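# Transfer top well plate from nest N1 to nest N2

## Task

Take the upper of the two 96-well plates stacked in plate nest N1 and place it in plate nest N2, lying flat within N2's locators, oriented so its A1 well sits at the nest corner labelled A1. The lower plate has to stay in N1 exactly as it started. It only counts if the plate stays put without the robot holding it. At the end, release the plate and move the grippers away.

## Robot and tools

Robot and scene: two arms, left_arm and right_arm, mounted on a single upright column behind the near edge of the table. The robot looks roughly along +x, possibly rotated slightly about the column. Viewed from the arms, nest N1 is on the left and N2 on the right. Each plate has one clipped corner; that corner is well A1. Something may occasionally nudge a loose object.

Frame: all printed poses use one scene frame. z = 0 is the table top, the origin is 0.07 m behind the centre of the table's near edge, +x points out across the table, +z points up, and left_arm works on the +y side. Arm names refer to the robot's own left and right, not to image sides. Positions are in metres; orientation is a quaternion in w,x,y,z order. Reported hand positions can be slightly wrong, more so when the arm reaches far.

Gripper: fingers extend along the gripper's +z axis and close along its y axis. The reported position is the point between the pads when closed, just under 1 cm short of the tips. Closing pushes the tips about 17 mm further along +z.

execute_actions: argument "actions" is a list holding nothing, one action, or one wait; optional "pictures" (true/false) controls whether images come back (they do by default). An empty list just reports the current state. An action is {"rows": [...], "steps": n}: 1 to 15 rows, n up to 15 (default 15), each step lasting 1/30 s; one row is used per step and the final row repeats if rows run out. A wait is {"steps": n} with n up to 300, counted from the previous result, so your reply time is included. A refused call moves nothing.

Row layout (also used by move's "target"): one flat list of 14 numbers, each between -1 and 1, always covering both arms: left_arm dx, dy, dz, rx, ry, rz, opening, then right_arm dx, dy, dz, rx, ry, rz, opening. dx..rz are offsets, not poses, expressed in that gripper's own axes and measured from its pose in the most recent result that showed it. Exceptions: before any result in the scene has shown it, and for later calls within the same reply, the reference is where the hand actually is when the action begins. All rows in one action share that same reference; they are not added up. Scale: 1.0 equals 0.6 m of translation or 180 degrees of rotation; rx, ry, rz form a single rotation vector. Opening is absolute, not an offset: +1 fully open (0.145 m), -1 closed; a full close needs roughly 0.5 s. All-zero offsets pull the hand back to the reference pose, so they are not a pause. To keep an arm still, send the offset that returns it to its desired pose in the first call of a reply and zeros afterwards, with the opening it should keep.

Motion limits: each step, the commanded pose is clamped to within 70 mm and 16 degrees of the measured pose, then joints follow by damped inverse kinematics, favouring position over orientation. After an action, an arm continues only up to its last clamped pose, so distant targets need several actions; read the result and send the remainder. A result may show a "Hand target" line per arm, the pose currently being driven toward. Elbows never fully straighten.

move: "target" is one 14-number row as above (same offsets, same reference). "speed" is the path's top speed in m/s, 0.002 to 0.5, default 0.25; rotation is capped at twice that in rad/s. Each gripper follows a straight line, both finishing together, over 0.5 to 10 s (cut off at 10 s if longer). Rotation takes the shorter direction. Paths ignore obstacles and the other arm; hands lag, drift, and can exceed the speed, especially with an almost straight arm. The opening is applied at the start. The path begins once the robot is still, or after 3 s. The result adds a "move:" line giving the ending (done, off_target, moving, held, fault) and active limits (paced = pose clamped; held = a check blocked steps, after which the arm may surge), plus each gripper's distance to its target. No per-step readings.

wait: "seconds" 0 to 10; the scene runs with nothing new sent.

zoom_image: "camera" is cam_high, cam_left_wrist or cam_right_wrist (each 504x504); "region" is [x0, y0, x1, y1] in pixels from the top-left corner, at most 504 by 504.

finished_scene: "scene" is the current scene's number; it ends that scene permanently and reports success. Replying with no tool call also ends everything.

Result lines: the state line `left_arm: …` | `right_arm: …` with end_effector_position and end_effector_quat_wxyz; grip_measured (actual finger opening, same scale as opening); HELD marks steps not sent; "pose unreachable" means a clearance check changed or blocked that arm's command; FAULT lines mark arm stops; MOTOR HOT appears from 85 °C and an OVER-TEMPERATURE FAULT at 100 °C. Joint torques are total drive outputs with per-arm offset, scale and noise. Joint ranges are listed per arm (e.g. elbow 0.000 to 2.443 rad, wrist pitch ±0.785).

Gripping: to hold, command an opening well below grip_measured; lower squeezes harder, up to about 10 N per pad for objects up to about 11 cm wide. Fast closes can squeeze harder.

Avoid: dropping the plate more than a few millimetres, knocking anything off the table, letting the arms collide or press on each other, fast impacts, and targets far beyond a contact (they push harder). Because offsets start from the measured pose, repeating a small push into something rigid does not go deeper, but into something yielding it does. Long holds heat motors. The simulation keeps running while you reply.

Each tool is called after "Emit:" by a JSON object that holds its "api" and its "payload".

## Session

Emit:
{"api": "execute_actions", "payload": {"actions": []}}

Scene clock: 0.00 s of 13200.00 s.
left_arm: end_effector_position=(+0.4301, +0.3216, +0.3010) grip_measured=+1.00 end_effector_quat_wxyz=(+0.341, -0.587, +0.714, +0.172) | right_arm: end_effector_position=(+0.1923, -0.1945, +0.3639) grip_measured=+1.00 end_effector_quat_wxyz=(+0.151, -0.097, +0.655, +0.734)
Joint positions: left_arm=[ 1.301  0.299 -1.123  0.517 -1.202  0.021  1.306  0.145] | right_arm=[ 0.719  1.563 -1.412  1.574 -1.367 -0.516 -1.528  0.145]
Joint velocities: left_arm=[-0.011 -0.055 -0.002 -0.022 -0.022  0.081  0.022  0.   ] | right_arm=[-0.011  0.011 -0.007  0.002  0.007 -0.022 -0.037 -0.   ]
Joint torques (N m, as the arm reports them, + toward a larger angle): no reading
Motor temperatures (°C, as the motors report them): left_arm=[25 28 27 27 26 26 24] | right_arm=[27 25 28 24 28 26 25]
Hand target (left_arm): +0.430, +0.322, +0.301; +0.341, -0.587, +0.714, +0.172
Hand target (right_arm): +0.192, -0.194, +0.364; +0.151, -0.097, +0.655, +0.734

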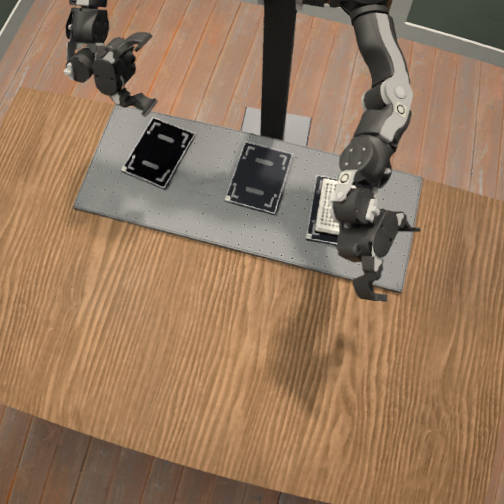

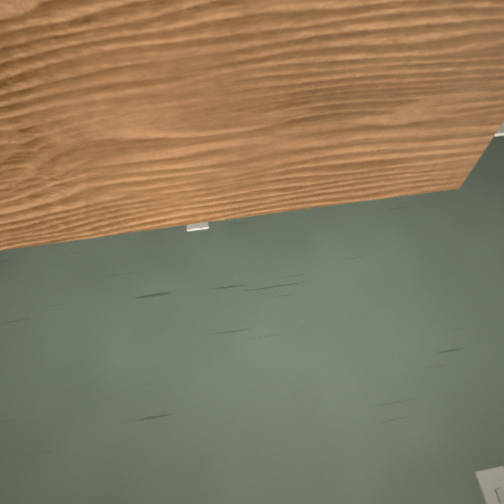

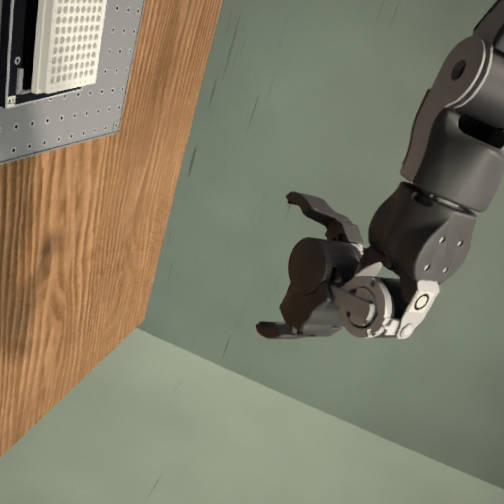

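Emit:
{"api": "move", "payload": {"target": [0.225,0.535,0.042,-0.078,0.237,-0.059,1,0.214,-0.281,-0.258,0.505,-0.333,0.429,1], "speed": 0.25}}

Emit:
{"api": "zoom_image", "payload": {"camera": "cam_high", "region": [100, 90, 400, 270]}}

Scene clock: 7.17 s of 13200.00 s.
left_arm: end_effector_position=(+0.1151, +0.3200, +0.1401) grip_measured=+1.00 end_effector_quat_wxyz=(+0.005, +0.713, -0.701, -0.004) | right_arm: end_effector_position=(+0.1252, -0.3209, +0.1432) grip_measured=+1.00 end_effector_quat_wxyz=(+0.008, +0.708, +0.706, +0.006)
Joint positions: left_arm=[-0.201  1.289 -0.463  1.722 -0.298  0.215  0.983  0.145] | right_arm=[ 0.354  1.587 -1.365  1.793  0.076  0.253  0.523  0.145]
Joint velocities: left_arm=[-0.055 -0.033  0.007 -0.002 -0.022 -0.051  0.022  0.   ] | right_arm=[ 0.077 -0.011 -0.007 -0.007 -0.022 -0.051 -0.037  0.   ]
Joint torques (N m, as the arm reports them, + toward a larger angle): left_arm=[ 3.12  6.85  4.24  1.21 -0.04 -0.05 -0.11] | right_arm=[1.72 6.31 2.69 0.79 0.02 0.09 0.2 ]
Motor temperatures (°C, as the motors report them): left_arm=[26 28 27 27 26 26 24] | right_arm=[28 26 29 24 28 26 25]
Hand target (left_arm): +0.117, +0.321, +0.141; +0.002, +0.713, -0.701, -0.001
Hand target (right_arm): +0.125, -0.321, +0.143; +0.007, +0.709, +0.705, +0.005
Off the commanded pose (left_arm): 0.005 m, 1 deg.
Off the commanded pose (right_arm): 0.003 m, 1 deg.
move: off_target (left_arm)

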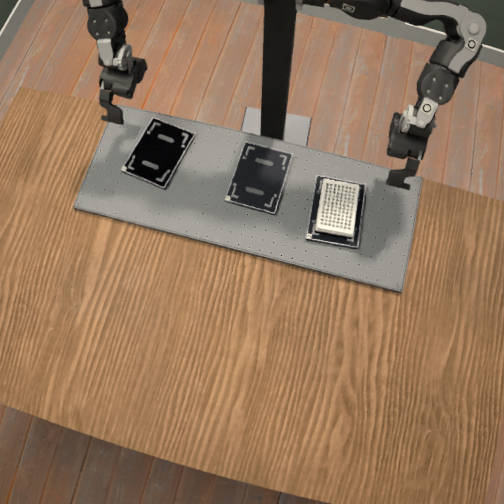

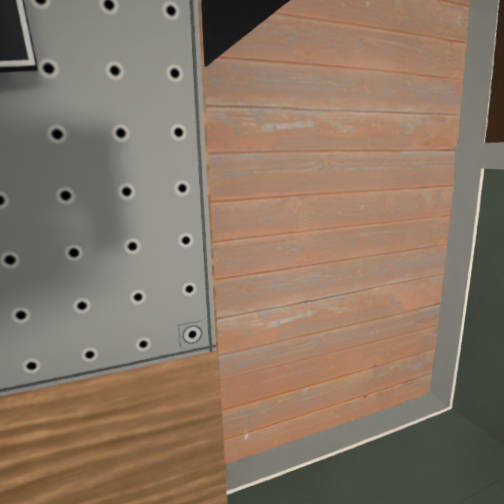

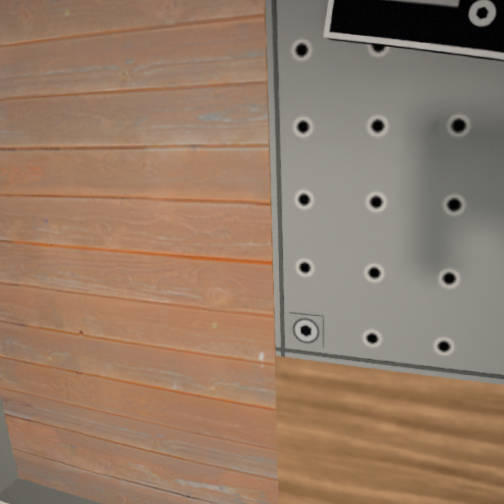

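Region (100, 90, 400, 270) of cam_high's 504x504 image, scaled by 1.680, with more detail than that image has; it fills the top 302 rows of this view, and the rest is white.

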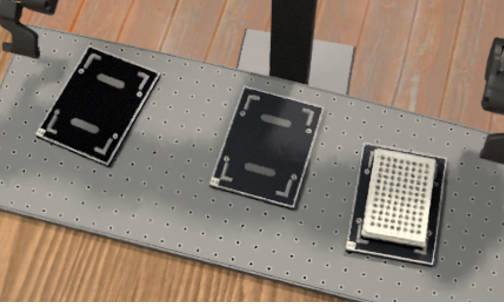

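Emit:
{"api": "move", "payload": {"target": [0.183,-0.188,0.092,0.048,0.048,-0.522,0.5,0.033,0.092,0.097,-0.04,0.041,0.517,0.5], "speed": 0.25}}

Emit:
{"api": "zoom_image", "payload": {"camera": "cam_high", "region": [290, 155, 390, 255]}}

Scene clock: 13.37 s of 13200.00 s.
left_arm: end_effector_position=(+0.2292, +0.2087, +0.0837) grip_measured=+0.50 end_effector_quat_wxyz=(+0.070, +0.986, -0.052, +0.140) | right_arm: end_effector_position=(+0.1823, -0.3064, +0.0867) grip_measured=+0.50 end_effector_quat_wxyz=(+0.007, +0.995, -0.032, +0.093)
Joint positions: left_arm=[ 0.15  -0.178  0.545  1.395 -1.228  0.789  1.181  0.112] | right_arm=[-0.044  1.187 -0.776  1.496  1.582  0.527 -0.351  0.112]
Joint velocities: left_arm=[-0.011 -0.033 -0.002 -0.017  0.095  0.022 -0.007 -0.   ] | right_arm=[-0.011  0.077  0.002  0.002  0.007 -0.066 -0.051 -0.   ]
Joint torques (N m, as the arm reports them, + toward a larger angle): left_arm=[ 4.8   0.45 -1.07  4.97  0.11  0.1  -0.07] | right_arm=[ 1.6   6.29  3.59  1.42 -0.02 -0.01 -0.12]
Motor temperatures (°C, as the motors report them): left_arm=[26 28 27 28 26 26 24] | right_arm=[28 27 29 24 28 26 25]
Hand target (left_arm): +0.230, +0.209, +0.084; +0.067, +0.986, -0.052, +0.142
Hand target (right_arm): +0.181, -0.307, +0.086; +0.009, +0.995, -0.034, +0.091
Off the commanded pose (left_arm): 0.003 m, 15 deg.
Off the commanded pose (right_arm): 0.005 m, 1 deg.
joint sent to its limit (left arm) — the command would take joint 2 (shoulder roll) past its lower limit and joint 6 (wrist pitch) past its upper limit, so those joints were sent only as far as their limits.
joint sent to its limit (right arm) — the command would take joint 5 (forearm roll) past its upper limit, so that joint was sent only as far as its limit.
move: off_target (left_arm, right_arm)

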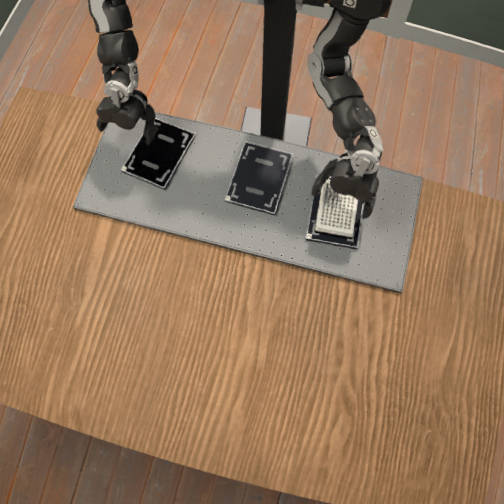

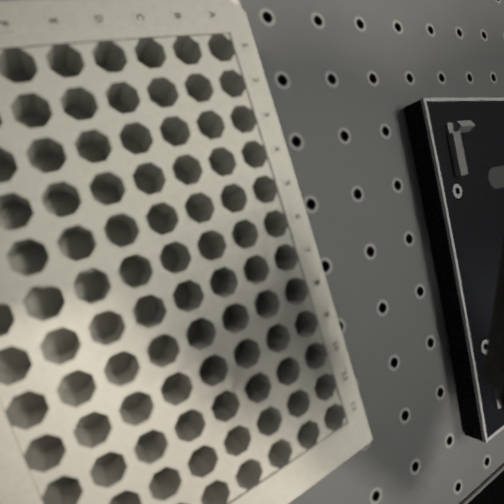

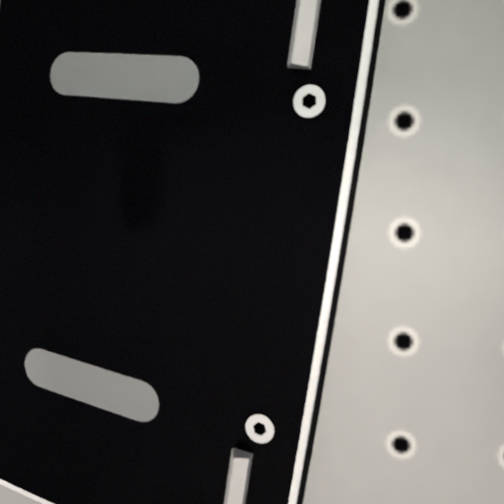

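Region (290, 155, 390, 255) of cam_high's 504x504 image, scaled by 5.040, with more detail than that image has.

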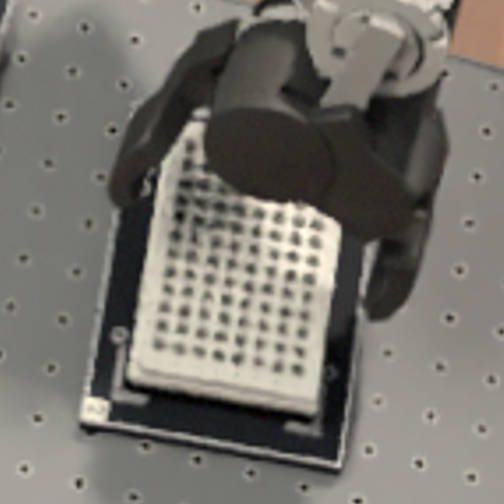

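Emit:
{"api": "move", "payload": {"target": [-0.155,-0.287,-0.136,0.045,0.15,-0.03,0.5,-0.016,-0.11,0.048,0,0,0.053,0.5], "speed": 0.15}}

Scene clock: 16.80 s of 13200.00 s.
left_arm: end_effector_position=(+0.1394, +0.4018, +0.1137) grip_measured=+0.50 end_effector_quat_wxyz=(+0.014, +0.930, +0.027, +0.366) | right_arm: end_effector_position=(+0.1801, -0.2408, +0.0561) grip_measured=+0.50 end_effector_quat_wxyz=(-0.003, +0.989, -0.115, +0.091)
Joint positions: left_arm=[-0.021  0.217  1.152  1.224 -0.65   0.174  1.247  0.112] | right_arm=[-0.114  0.861 -0.611  1.5    1.583  0.534 -0.649  0.112]
Joint velocities: left_arm=[-0.055 -0.011 -0.002  0.002 -0.037 -0.051 -0.037 -0.   ] | right_arm=[ 0.011 -0.033 -0.002 -0.002 -0.081  0.022  0.007  0.   ]
Joint torques (N m, as the arm reports them, + toward a larger angle): left_arm=[ 2.25  4.86  0.4   3.53  0.22 -0.14  0.26] | right_arm=[ 2.12  4.74  3.2   2.5  -0.07 -0.16 -0.12]
Motor temperatures (°C, as the motors report them): left_arm=[26 28 27 28 26 26 24] | right_arm=[28 27 29 24 28 26 25]
Hand target (left_arm): +0.140, +0.400, +0.113; +0.019, +0.930, +0.024, +0.367
Hand target (right_arm): +0.181, -0.243, +0.056; +0.001, +0.989, -0.118, +0.092
Off the commanded pose (left_arm): 0.003 m, 1 deg.
Off the commanded pose (right_arm): 0.002 m, 0 deg.
joint sent to its limit (right arm) — the command would take joint 5 (forearm roll) past its upper limit, so that joint was sent only as far as its limit.
move: done

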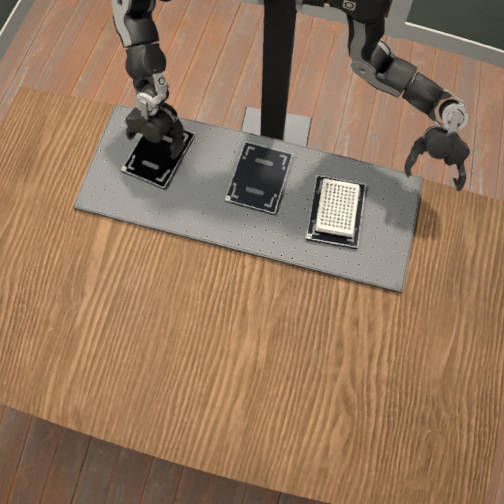

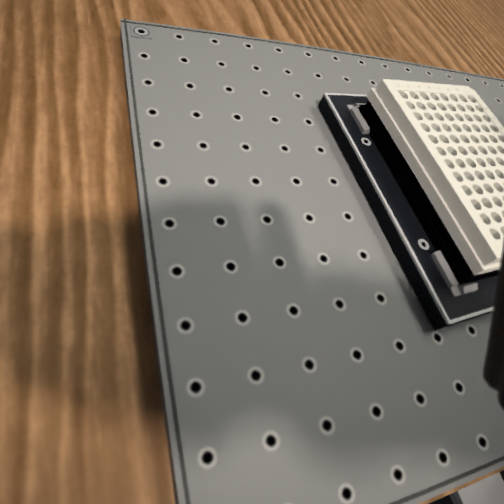

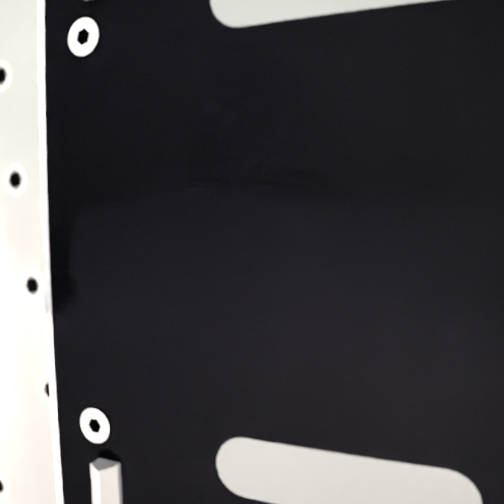

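Emit:
{"api": "move", "payload": {"target": [0.062,0.572,0.044,0,0.08,0,0.5,0.01,0.05,-0.03,0,0,-0.05,0.5], "speed": 0.2}}

Scene clock: 19.60 s of 13200.00 s.
left_arm: end_effector_position=(+0.1915, +0.0676, +0.1321) grip_measured=+0.50 end_effector_quat_wxyz=(+0.028, +0.883, +0.016, +0.468) | right_arm: end_effector_position=(+0.1796, -0.2717, +0.0753) grip_measured=+0.50 end_effector_quat_wxyz=(+0.007, +0.995, -0.038, +0.096)
Joint positions: left_arm=[-0.577 -0.178 -0.259  1.731 -0.161  0.223 -0.128  0.112] | right_arm=[-0.132  1.031 -0.635  1.546  1.519  0.575 -0.496  0.112]
Joint velocities: left_arm=[-0.011  0.033  0.007 -0.007 -0.037  0.007 -0.066 -0.   ] | right_arm=[ 0.011 -0.033  0.012  0.012 -0.007 -0.007  0.007 -0.   ]
Joint torques (N m, as the arm reports them, + toward a larger angle): left_arm=[ 0.13 -2.06 -1.05  4.75 -0.14 -0.39  0.02] | right_arm=[ 1.45  6.    2.04  2.94 -0.14 -0.01  0.2 ]
Motor temperatures (°C, as the motors report them): left_arm=[26 28 27 28 26 26 24] | right_arm=[28 27 29 24 28 26 25]
Hand target (left_arm): +0.192, +0.068, +0.133; +0.028, +0.883, +0.017, +0.468
Hand target (right_arm): +0.177, -0.270, +0.074; +0.004, +0.995, -0.035, +0.092
Off the commanded pose (left_arm): 0.010 m, 3 deg.
Off the commanded pose (right_arm): 0.004 m, 1 deg.
move: held (left_arm), off_target (right_arm); limits=held; held on 9 of 61 steps (left_arm), including the last (left_arm)
pose unreachable (left arm): on one or more control steps of this call this arm could not follow its commanded pose, so it was not sent that pose on those steps. On the call's last step it was still not sent that pose. It may still have moved: this result reports where it is.
cause: the commanded pose would bring a part of the arm (just beyond joint 5 (forearm roll)) too close to the robot's own body.

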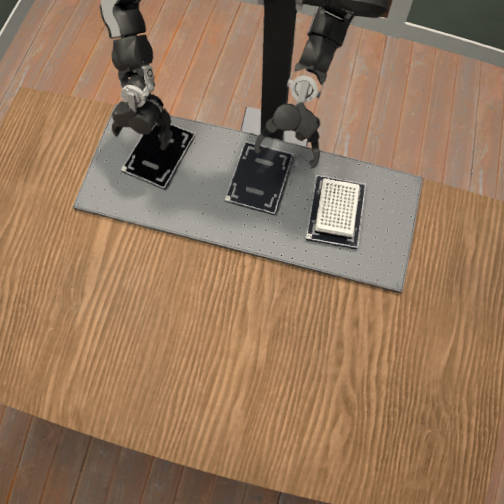

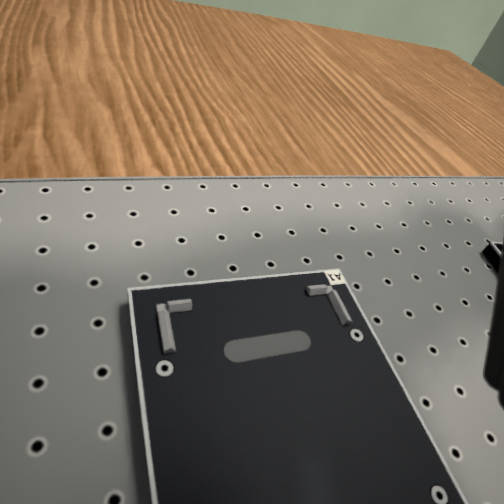

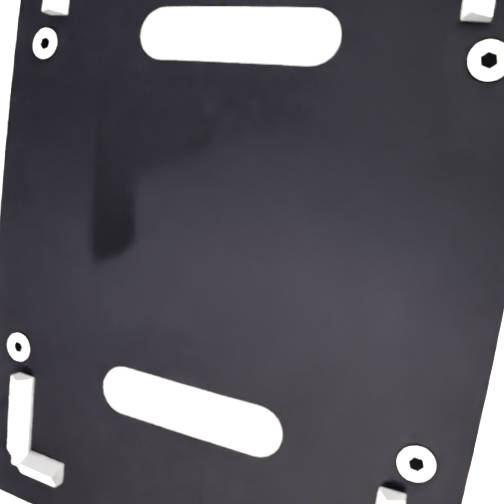

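Emit:
{"api": "move", "payload": {"target": [-0.022,0.07,0.095,0.015,-0.23,-0.02,0.5,0,0,0,0,0,0,0.5], "speed": 0.15}}

Scene clock: 23.00 s of 13200.00 s.
left_arm: end_effector_position=(+0.2310, +0.0233, +0.0932) grip_measured=+0.50 end_effector_quat_wxyz=(+0.024, +0.991, +0.037, +0.126) | right_arm: end_effector_position=(+0.1796, -0.2717, +0.0753) grip_measured=+0.50 end_effector_quat_wxyz=(+0.007, +0.995, -0.038, +0.096)
Joint positions: left_arm=[ 0.212  0.004 -0.74   1.341  1.276  0.79  -1.138  0.112] | right_arm=[-0.132  1.031 -0.635  1.546  1.519  0.575 -0.496  0.112]
Joint velocities: left_arm=[ 0.011 -0.077  0.007 -0.022 -0.051  0.022 -0.051 -0.   ] | right_arm=[ 0.121 -0.121 -0.007  0.017 -0.007  0.007 -0.022  0.   ]
Joint torques (N m, as the arm reports them, + toward a larger angle): left_arm=[ 5.41 -2.97  0.59  3.64 -0.13  0.05 -0.1 ] | right_arm=[ 1.92  6.    2.94  2.62 -0.09 -0.09  0.03]
Motor temperatures (°C, as the motors report them): left_arm=[26 28 27 28 26 26 24] | right_arm=[28 27 29 24 28 26 25]
Hand target (left_arm): +0.230, +0.024, +0.092; +0.021, +0.991, +0.036, +0.124
Hand target (right_arm): +0.180, -0.272, +0.075; +0.007, +0.995, -0.038, +0.096
Off the commanded pose (left_arm): 0.001 m, 1 deg.
Off the commanded pose (right_arm): 0.000 m, 0 deg.
joint sent to its limit (left arm) — the command would take joint 6 (wrist pitch) past its upper limit, so that joint was sent only as far as its limit.
move: done; limits=held; held on 12 of 82 steps (left_arm)
pose unreachable (left arm): on one or more control steps of this call this arm could not follow its commanded pose, so it was not sent that pose on those steps. It may still have moved: this result reports where it is.
cause: the commanded pose would bring a part of the arm (just beyond joint 5 (forearm roll)) too close to the robot's own body.

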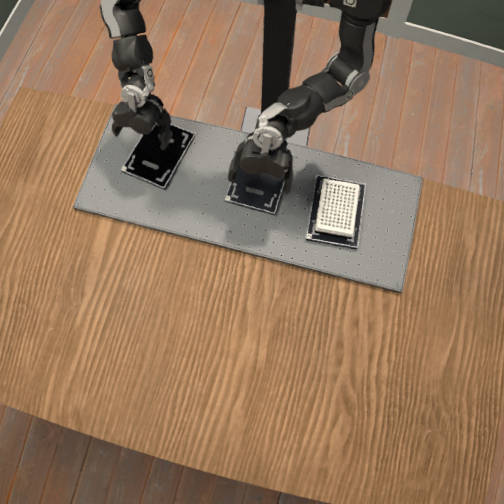

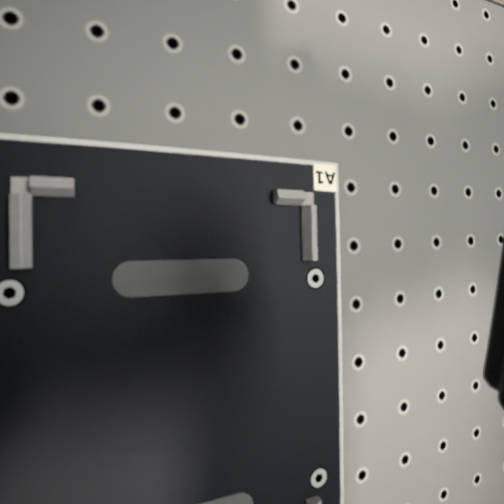

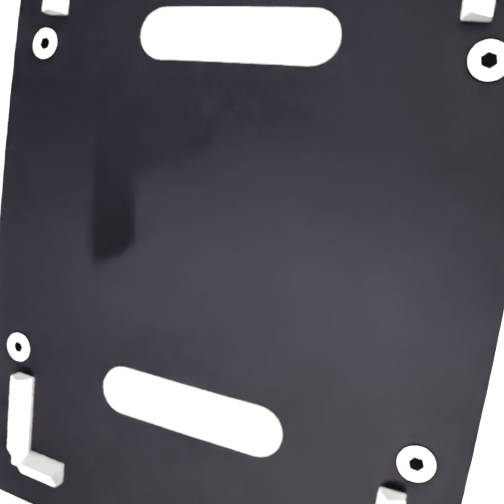

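Emit:
{"api": "move", "payload": {"target": [0.017,-0.315,0.017,0.018,-0.013,-0.005,0.5,0,0,0,0,0,0,0.5], "speed": 0.12}}

Emit:
{"api": "zoom_image", "payload": {"camera": "cam_high", "region": [290, 155, 390, 255]}}

Scene clock: 26.07 s of 13200.00 s.
left_arm: end_effector_position=(+0.2283, +0.2138, +0.0729) grip_measured=+0.50 end_effector_quat_wxyz=(-0.004, +0.993, +0.053, +0.102) | right_arm: end_effector_position=(+0.1796, -0.2717, +0.0753) grip_measured=+0.50 end_effector_quat_wxyz=(+0.007, +0.995, -0.038, +0.096)
Joint positions: left_arm=[ 0.306  0.651 -0.824  1.348  1.481  0.79  -0.702  0.112] | right_arm=[-0.132  1.031 -0.635  1.546  1.519  0.575 -0.496  0.112]
Joint velocities: left_arm=[-0.055  0.011 -0.002 -0.012  0.051 -0.022 -0.022  0.   ] | right_arm=[-0.077  0.011  0.017  0.017  0.007 -0.007 -0.007 -0.   ]
Joint torques (N m, as the arm reports them, + toward a larger angle): left_arm=[ 6.64  2.71  2.42  2.92 -0.19  0.03  0.26] | right_arm=[ 1.96  5.98  2.85  2.61 -0.09 -0.09  0.04]
Motor temperatures (°C, as the motors report them): left_arm=[26 28 27 28 26 26 24] | right_arm=[28 27 29 24 28 26 25]
Hand target (left_arm): +0.229, +0.213, +0.073; -0.002, +0.993, +0.051, +0.102
Hand target (right_arm): +0.180, -0.272, +0.075; +0.007, +0.995, -0.038, +0.096
Off the commanded pose (left_arm): 0.004 m, 1 deg.
Off the commanded pose (right_arm): 0.000 m, 0 deg.
joint sent to its limit (left arm) — the command would take joint 6 (wrist pitch) past its upper limit, so that joint was sent only as far as its limit.
move: off_target (left_arm)

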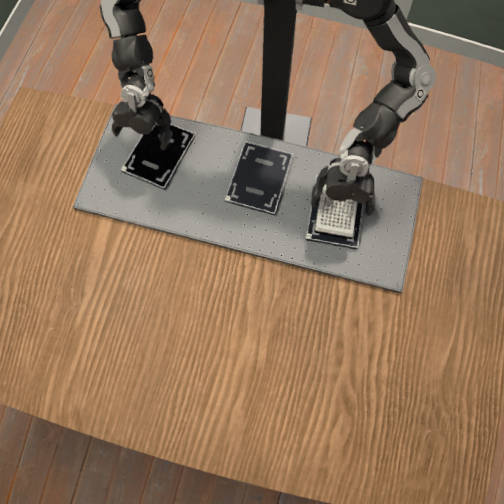

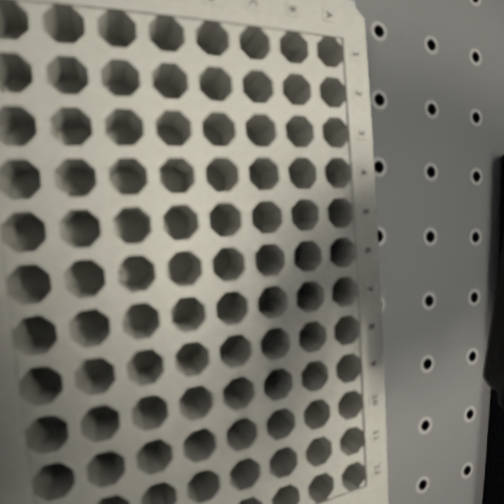

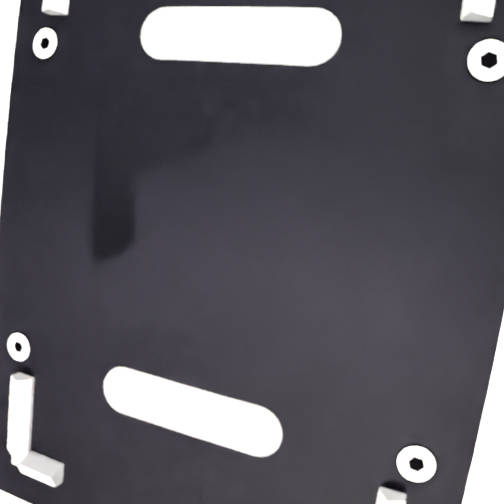

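Region (290, 155, 390, 255) of cam_high's 504x504 image, scaled by 5.040, with more detail than that image has.

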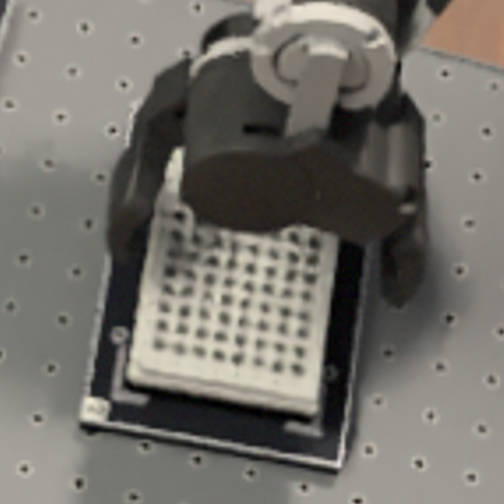

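Emit:
{"api": "move", "payload": {"target": [0.006,0.012,0.035,0,0,-0.005,0.4,0,0,0,0,0,0,0.5], "speed": 0.02}}

Emit:
{"api": "zoom_image", "payload": {"camera": "cam_high", "region": [290, 155, 390, 255]}}

Scene clock: 28.77 s of 13200.00 s.
left_arm: end_effector_position=(+0.2360, +0.2082, +0.0532) grip_measured=+0.40 end_effector_quat_wxyz=(-0.006, +0.993, +0.061, +0.100) | right_arm: end_effector_position=(+0.1796, -0.2717, +0.0753) grip_measured=+0.50 end_effector_quat_wxyz=(+0.007, +0.995, -0.038, +0.096)
Joint positions: left_arm=[ 0.331  0.559 -0.828  1.202  1.391  0.77  -0.632  0.105] | right_arm=[-0.132  1.031 -0.635  1.546  1.519  0.575 -0.496  0.112]
Joint velocities: left_arm=[ 0.011 -0.011 -0.002 -0.002 -0.037  0.095 -0.066 -0.   ] | right_arm=[-0.011 -0.055 -0.012 -0.022  0.022  0.037  0.066 -0.   ]
Joint torques (N m, as the arm reports them, + toward a larger angle): left_arm=[ 6.79  1.94  2.51  2.53 -0.21 -0.13  0.32] | right_arm=[ 1.92  6.06  2.88  2.6  -0.08 -0.09  0.04]
Motor temperatures (°C, as the motors report them): left_arm=[26 28 27 28 26 26 24] | right_arm=[28 27 29 24 28 26 25]
Hand target (left_arm): +0.237, +0.207, +0.053; -0.004, +0.993, +0.061, +0.102
Hand target (right_arm): +0.180, -0.272, +0.075; +0.007, +0.995, -0.038, +0.096
Off the commanded pose (left_arm): 0.001 m, 0 deg.
Off the commanded pose (right_arm): 0.000 m, 0 deg.
move: done

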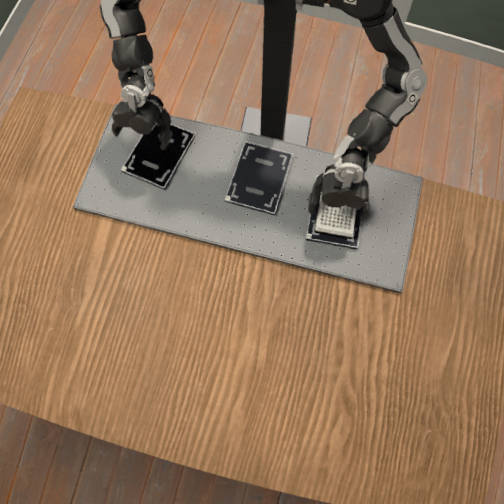

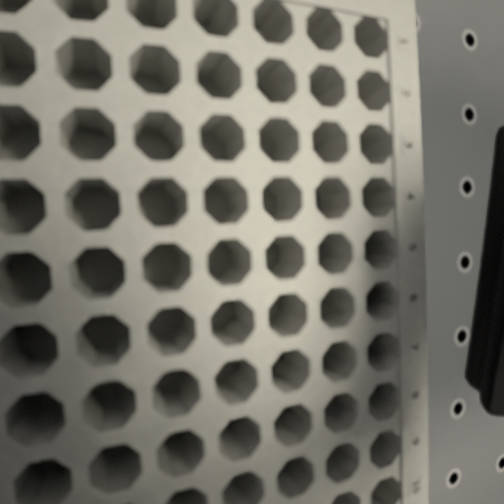

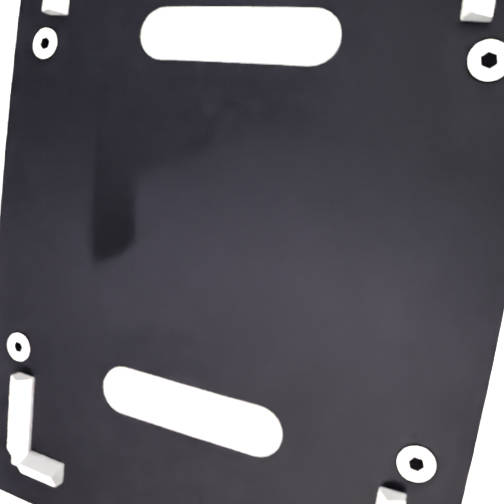

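Region (290, 155, 390, 255) of cam_high's 504x504 image, scaled by 5.040, with more detail than that image has.

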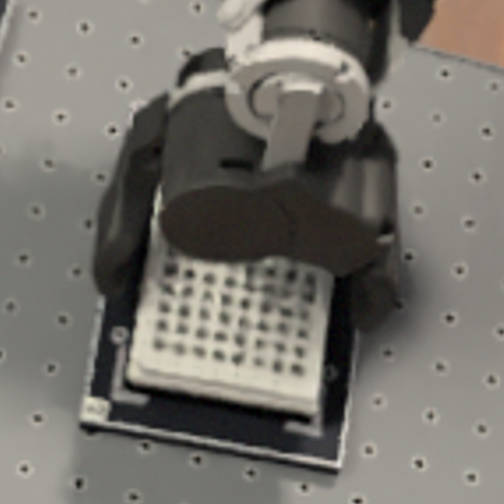

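Emit:
{"api": "move", "payload": {"target": [-0.007,0,0.003,0,0,0,0.22,0,0,0,0,0,0,0.5], "speed": 0.01}}

Emit:
{"api": "move", "payload": {"target": [0,0,0,0,0,0,0,0,0,0,0,0,0,0.5], "speed": 0.01}}

Scene clock: 30.60 s of 13200.00 s.
left_arm: end_effector_position=(+0.2321, +0.2084, +0.0504) grip_measured=+0.22 end_effector_quat_wxyz=(-0.008, +0.993, +0.062, +0.098) | right_arm: end_effector_position=(+0.1796, -0.2717, +0.0753) grip_measured=+0.50 end_effector_quat_wxyz=(+0.007, +0.995, -0.038, +0.096)
Joint positions: left_arm=[ 0.319  0.559 -0.828  1.203  1.386  0.762 -0.632  0.092] | right_arm=[-0.132  1.031 -0.635  1.546  1.519  0.575 -0.496  0.112]
Joint velocities: left_arm=[-0.011 -0.099 -0.007  0.007 -0.066 -0.022 -0.037  0.   ] | right_arm=[-0.077 -0.033  0.002  0.017 -0.022 -0.066 -0.022  0.   ]
Joint torques (N m, as the arm reports them, + toward a larger angle): left_arm=[ 5.68  2.68  2.57  3.65 -0.22 -0.15  0.18] | right_arm=[ 1.99  6.08  2.89  2.61 -0.09 -0.09  0.04]
Motor temperatures (°C, as the motors report them): left_arm=[26 28 27 28 26 26 24] | right_arm=[28 27 29 24 28 26 25]
Hand target (left_arm): +0.232, +0.208, +0.051; -0.006, +0.993, +0.061, +0.100
Hand target (right_arm): +0.180, -0.272, +0.075; +0.007, +0.995, -0.038, +0.096
Off the commanded pose (left_arm): 0.001 m, 0 deg.
Off the commanded pose (right_arm): 0.000 m, 0 deg.
move: done

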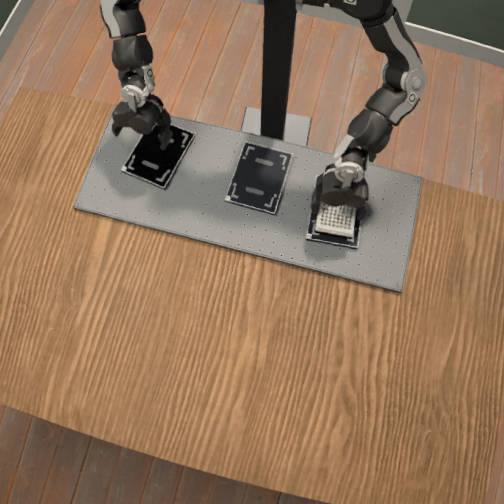

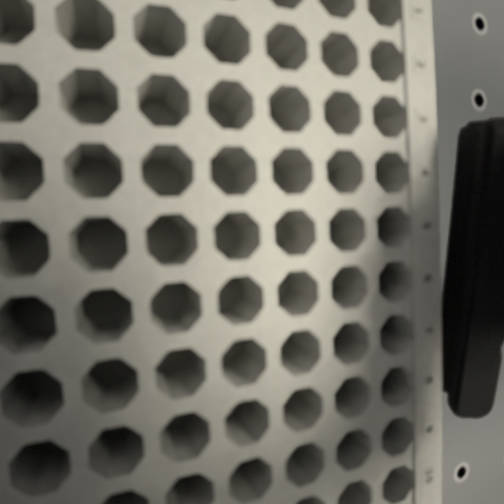

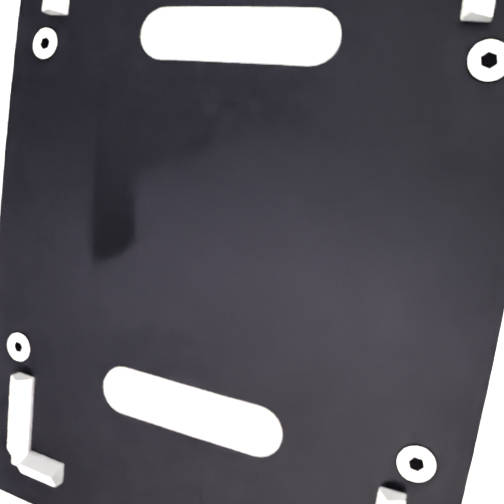

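Scene clock: 31.10 s of 13200.00 s.
left_arm: end_effector_position=(+0.2321, +0.2089, +0.0504) grip_measured=+0.12 end_effector_quat_wxyz=(-0.009, +0.993, +0.061, +0.098) | right_arm: end_effector_position=(+0.1796, -0.2717, +0.0753) grip_measured=+0.50 end_effector_quat_wxyz=(+0.007, +0.995, -0.038, +0.096)
Joint positions: left_arm=[ 0.319  0.56  -0.828  1.203  1.385  0.763 -0.633  0.084] | right_arm=[-0.132  1.031 -0.635  1.546  1.519  0.575 -0.496  0.112]
Joint velocities: left_arm=[-0.033 -0.055 -0.012 -0.017 -0.022 -0.051  0.081  0.   ] | right_arm=[ 0.033  0.033 -0.022 -0.012 -0.007 -0.037  0.051 -0.   ]
Joint torques (N m, as the arm reports them, + toward a larger angle): left_arm=[ 6.03  2.22  2.78  2.9  -0.12 -0.06  0.08] | right_arm=[ 1.93  6.04  2.88  2.62 -0.09 -0.1   0.03]
Motor temperatures (°C, as the motors report them): left_arm=[26 28 27 28 26 26 24] | right_arm=[28 27 29 24 28 26 25]
Hand target (left_arm): +0.232, +0.209, +0.050; -0.008, +0.993, +0.062, +0.098
Hand target (right_arm): +0.180, -0.272, +0.075; +0.007, +0.995, -0.038, +0.096
Off the commanded pose (left_arm): 0.000 m, 0 deg.
Off the commanded pose (right_arm): 0.000 m, 0 deg.
move: done

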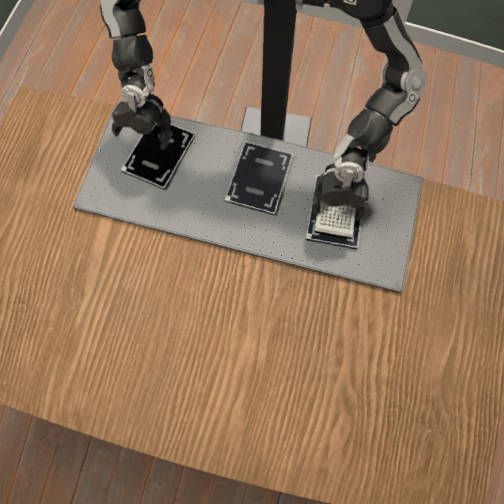

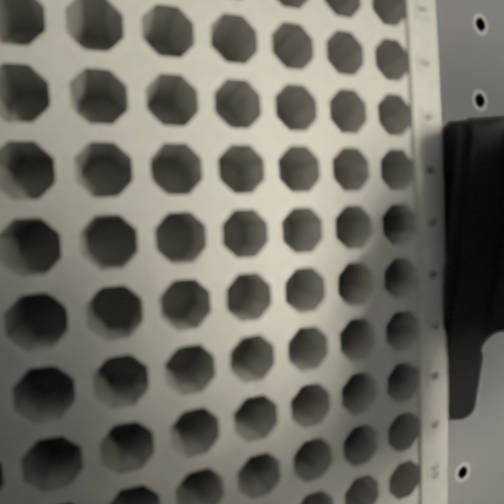

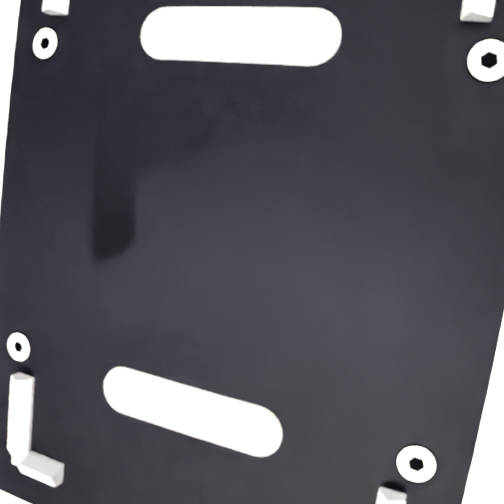

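Emit:
{"api": "move", "payload": {"target": [0.004,0,-0.018,0,0,0,-0.2,0,0,0,0,0,0,0.5], "speed": 0.01}}

Emit:
{"api": "zoom_image", "payload": {"camera": "cam_high", "region": [290, 155, 390, 255]}}

Scene clock: 35.87 s of 13200.00 s.
left_arm: end_effector_position=(+0.2316, +0.2074, +0.0603) grip_measured=+0.12 end_effector_quat_wxyz=(-0.006, +0.993, +0.061, +0.097) | right_arm: end_effector_position=(+0.1796, -0.2717, +0.0753) grip_measured=+0.50 end_effector_quat_wxyz=(+0.007, +0.995, -0.038, +0.096)
Joint positions: left_arm=[ 0.319  0.587 -0.828  1.264  1.44   0.777 -0.683  0.084] | right_arm=[-0.132  1.031 -0.635  1.546  1.519  0.575 -0.496  0.112]
Joint velocities: left_arm=[ 0.011  0.055 -0.012 -0.012 -0.007 -0.022 -0.037  0.   ] | right_arm=[-0.011  0.033 -0.007 -0.002  0.037 -0.037 -0.037 -0.   ]
Joint torques (N m, as the arm reports them, + toward a larger angle): left_arm=[ 6.36  3.1   3.3   3.74 -0.1   0.03 -0.13] | right_arm=[ 1.89  6.01  2.91  2.63 -0.09 -0.1   0.04]
Motor temperatures (°C, as the motors report them): left_arm=[27 28 27 28 26 26 24] | right_arm=[28 28 29 24 28 26 25]
Hand target (left_arm): +0.232, +0.209, +0.061; -0.009, +0.993, +0.061, +0.098
Hand target (right_arm): +0.180, -0.272, +0.075; +0.007, +0.995, -0.038, +0.096
Off the commanded pose (left_arm): 0.002 m, 0 deg.
Off the commanded pose (right_arm): 0.000 m, 0 deg.
After step 90, 0.43 s passed at rest.
move: done

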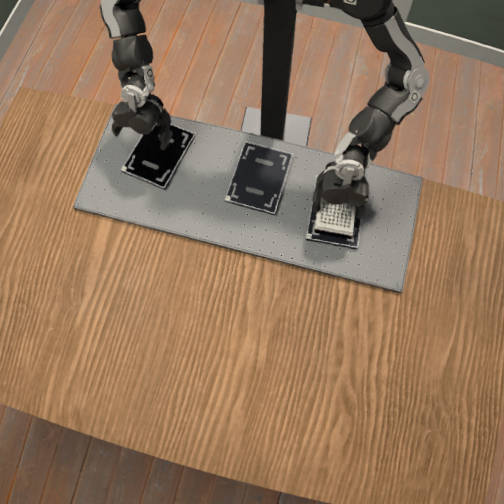

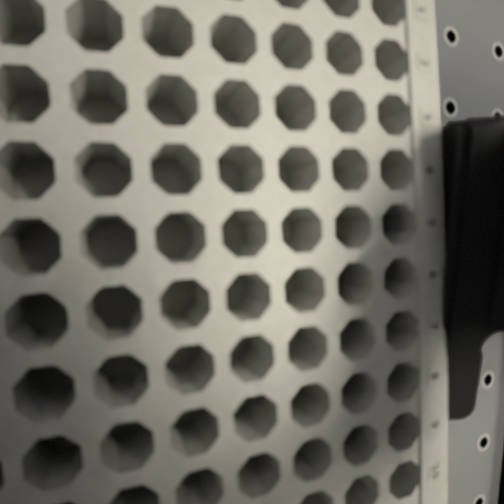

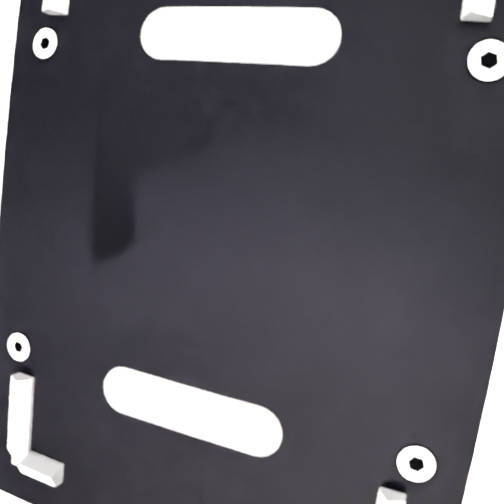

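Region (290, 155, 390, 255) of cam_high's 504x504 image, scaled by 5.040, with more detail than that image has.

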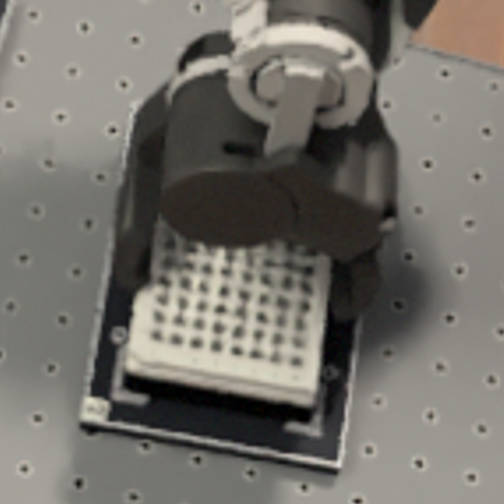

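Emit:
{"api": "move", "payload": {"target": [-0.097,0.31,-0.016,-0.005,0,0.026,-0.2,0,0,0,0,0,0,0.5], "speed": 0.07}}

Emit:
{"api": "zoom_image", "payload": {"camera": "cam_high", "region": [215, 140, 300, 225]}}

Scene clock: 40.30 s of 13200.00 s.
left_arm: end_effector_position=(+0.1970, +0.0134, +0.0603) grip_measured=+0.12 end_effector_quat_wxyz=(+0.002, +0.995, +0.015, +0.100) | right_arm: end_effector_position=(+0.1796, -0.2717, +0.0753) grip_measured=+0.50 end_effector_quat_wxyz=(+0.007, +0.995, -0.038, +0.096)
Joint positions: left_arm=[ 0.21   0.028 -0.923  1.243  1.317  0.659 -1.114  0.084] | right_arm=[-0.132  1.031 -0.635  1.546  1.519  0.575 -0.496  0.112]
Joint velocities: left_arm=[-0.055  0.011 -0.027  0.002 -0.037  0.022 -0.037  0.   ] | right_arm=[-0.011 -0.011  0.007 -0.002  0.007 -0.022  0.066  0.   ]
Joint torques (N m, as the arm reports them, + toward a larger angle): left_arm=[ 4.61 -2.59  1.17  3.51 -0.24 -0.1  -0.11] | right_arm=[ 1.92  6.01  2.93  2.6  -0.09 -0.11  0.03]
Motor temperatures (°C, as the motors report them): left_arm=[27 28 27 29 26 26 24] | right_arm=[28 28 29 24 28 26 25]
Hand target (left_arm): +0.197, +0.015, +0.059; -0.003, +0.995, +0.017, +0.100
Hand target (right_arm): +0.180, -0.272, +0.075; +0.007, +0.995, -0.038, +0.096
Off the commanded pose (left_arm): 0.003 m, 1 deg.
Off the commanded pose (right_arm): 0.000 m, 0 deg.
move: done

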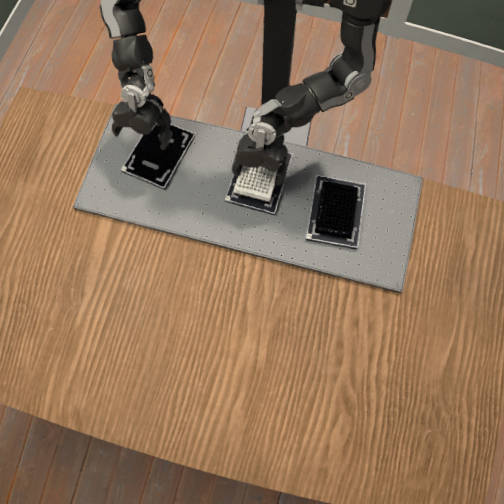

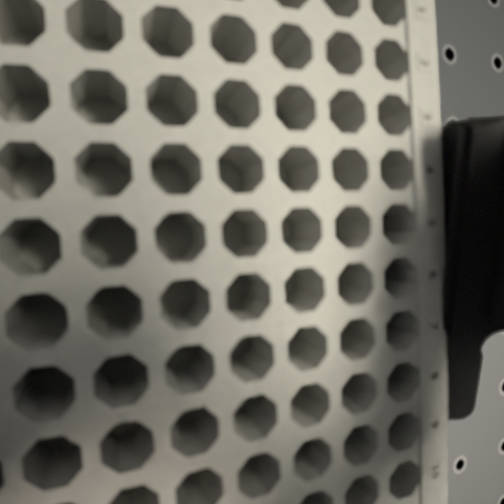

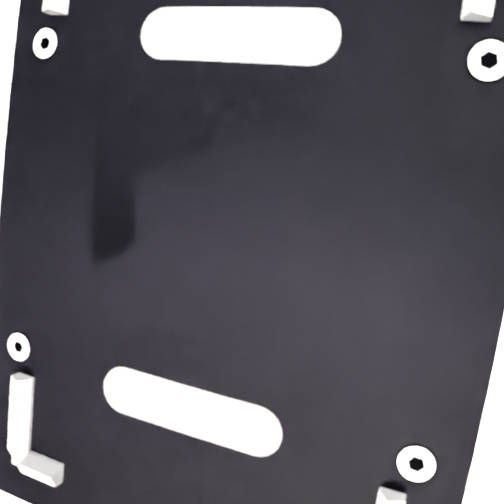

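Region (215, 140, 300, 225) of cam_high's 504x504 image, scaled by 5.929, with more detail than that image has.

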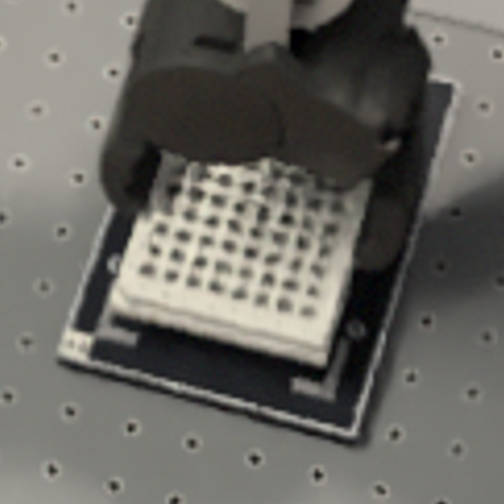

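Close. Down 11 mm.

Emit:
{"api": "move", "payload": {"target": [-0.002,0.003,0.018,0,0,0,-0.2,0,0,0,0,0,0,0.5], "speed": 0.015}}

Emit:
{"api": "zoom_image", "payload": {"camera": "cam_high", "region": [215, 140, 300, 225]}}

Scene clock: 42.13 s of 13200.00 s.
left_arm: end_effector_position=(+0.1969, +0.0134, +0.0490) grip_measured=+0.12 end_effector_quat_wxyz=(-0.001, +0.995, +0.015, +0.097) | right_arm: end_effector_position=(+0.1796, -0.2717, +0.0753) grip_measured=+0.50 end_effector_quat_wxyz=(+0.007, +0.995, -0.038, +0.096)
Joint positions: left_arm=[ 0.221  0.013 -0.935  1.17   1.289  0.636 -1.061  0.084] | right_arm=[-0.132  1.031 -0.635  1.546  1.519  0.575 -0.496  0.112]
Joint velocities: left_arm=[-0.077 -0.011  0.007 -0.032  0.066 -0.11  -0.066 -0.   ] | right_arm=[-0.055  0.033  0.012  0.007  0.051 -0.095 -0.051  0.   ]
Joint torques (N m, as the arm reports them, + toward a larger angle): left_arm=[ 5.62 -3.45  0.77  3.55 -0.23 -0.11  0.29] | right_arm=[ 1.91  6.03  2.93  2.62 -0.08 -0.09  0.05]
Motor temperatures (°C, as the motors report them): left_arm=[27 28 27 29 26 26 24] | right_arm=[28 28 29 24 28 26 25]
Hand target (left_arm): +0.198, +0.012, +0.050; +0.002, +0.995, +0.015, +0.100
Hand target (right_arm): +0.180, -0.272, +0.075; +0.007, +0.995, -0.038, +0.096
Off the commanded pose (left_arm): 0.002 m, 0 deg.
Off the commanded pose (right_arm): 0.000 m, 0 deg.
move: done

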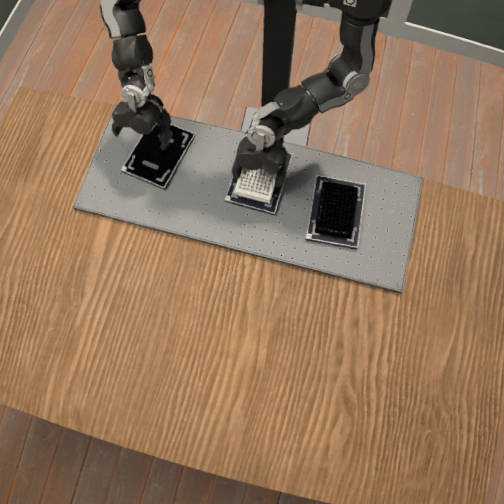

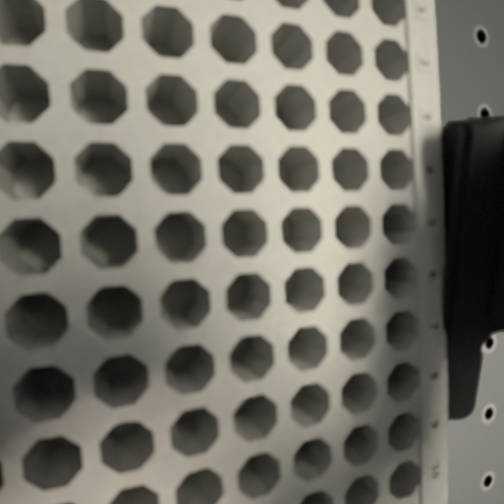

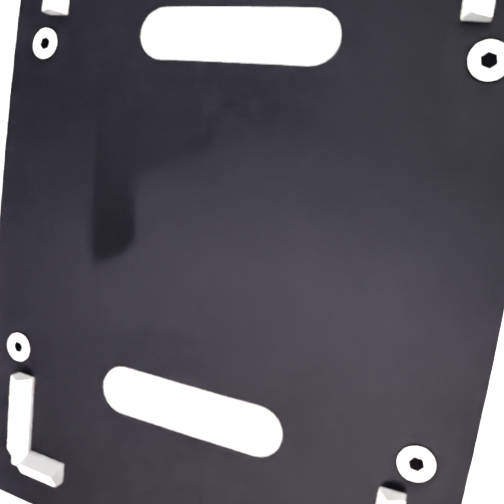

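Region (215, 140, 300, 225) of cam_high's 504x504 image, scaled by 5.929, with more detail than that image has.

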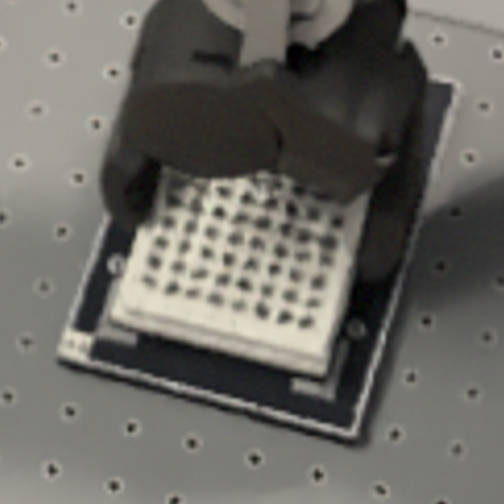

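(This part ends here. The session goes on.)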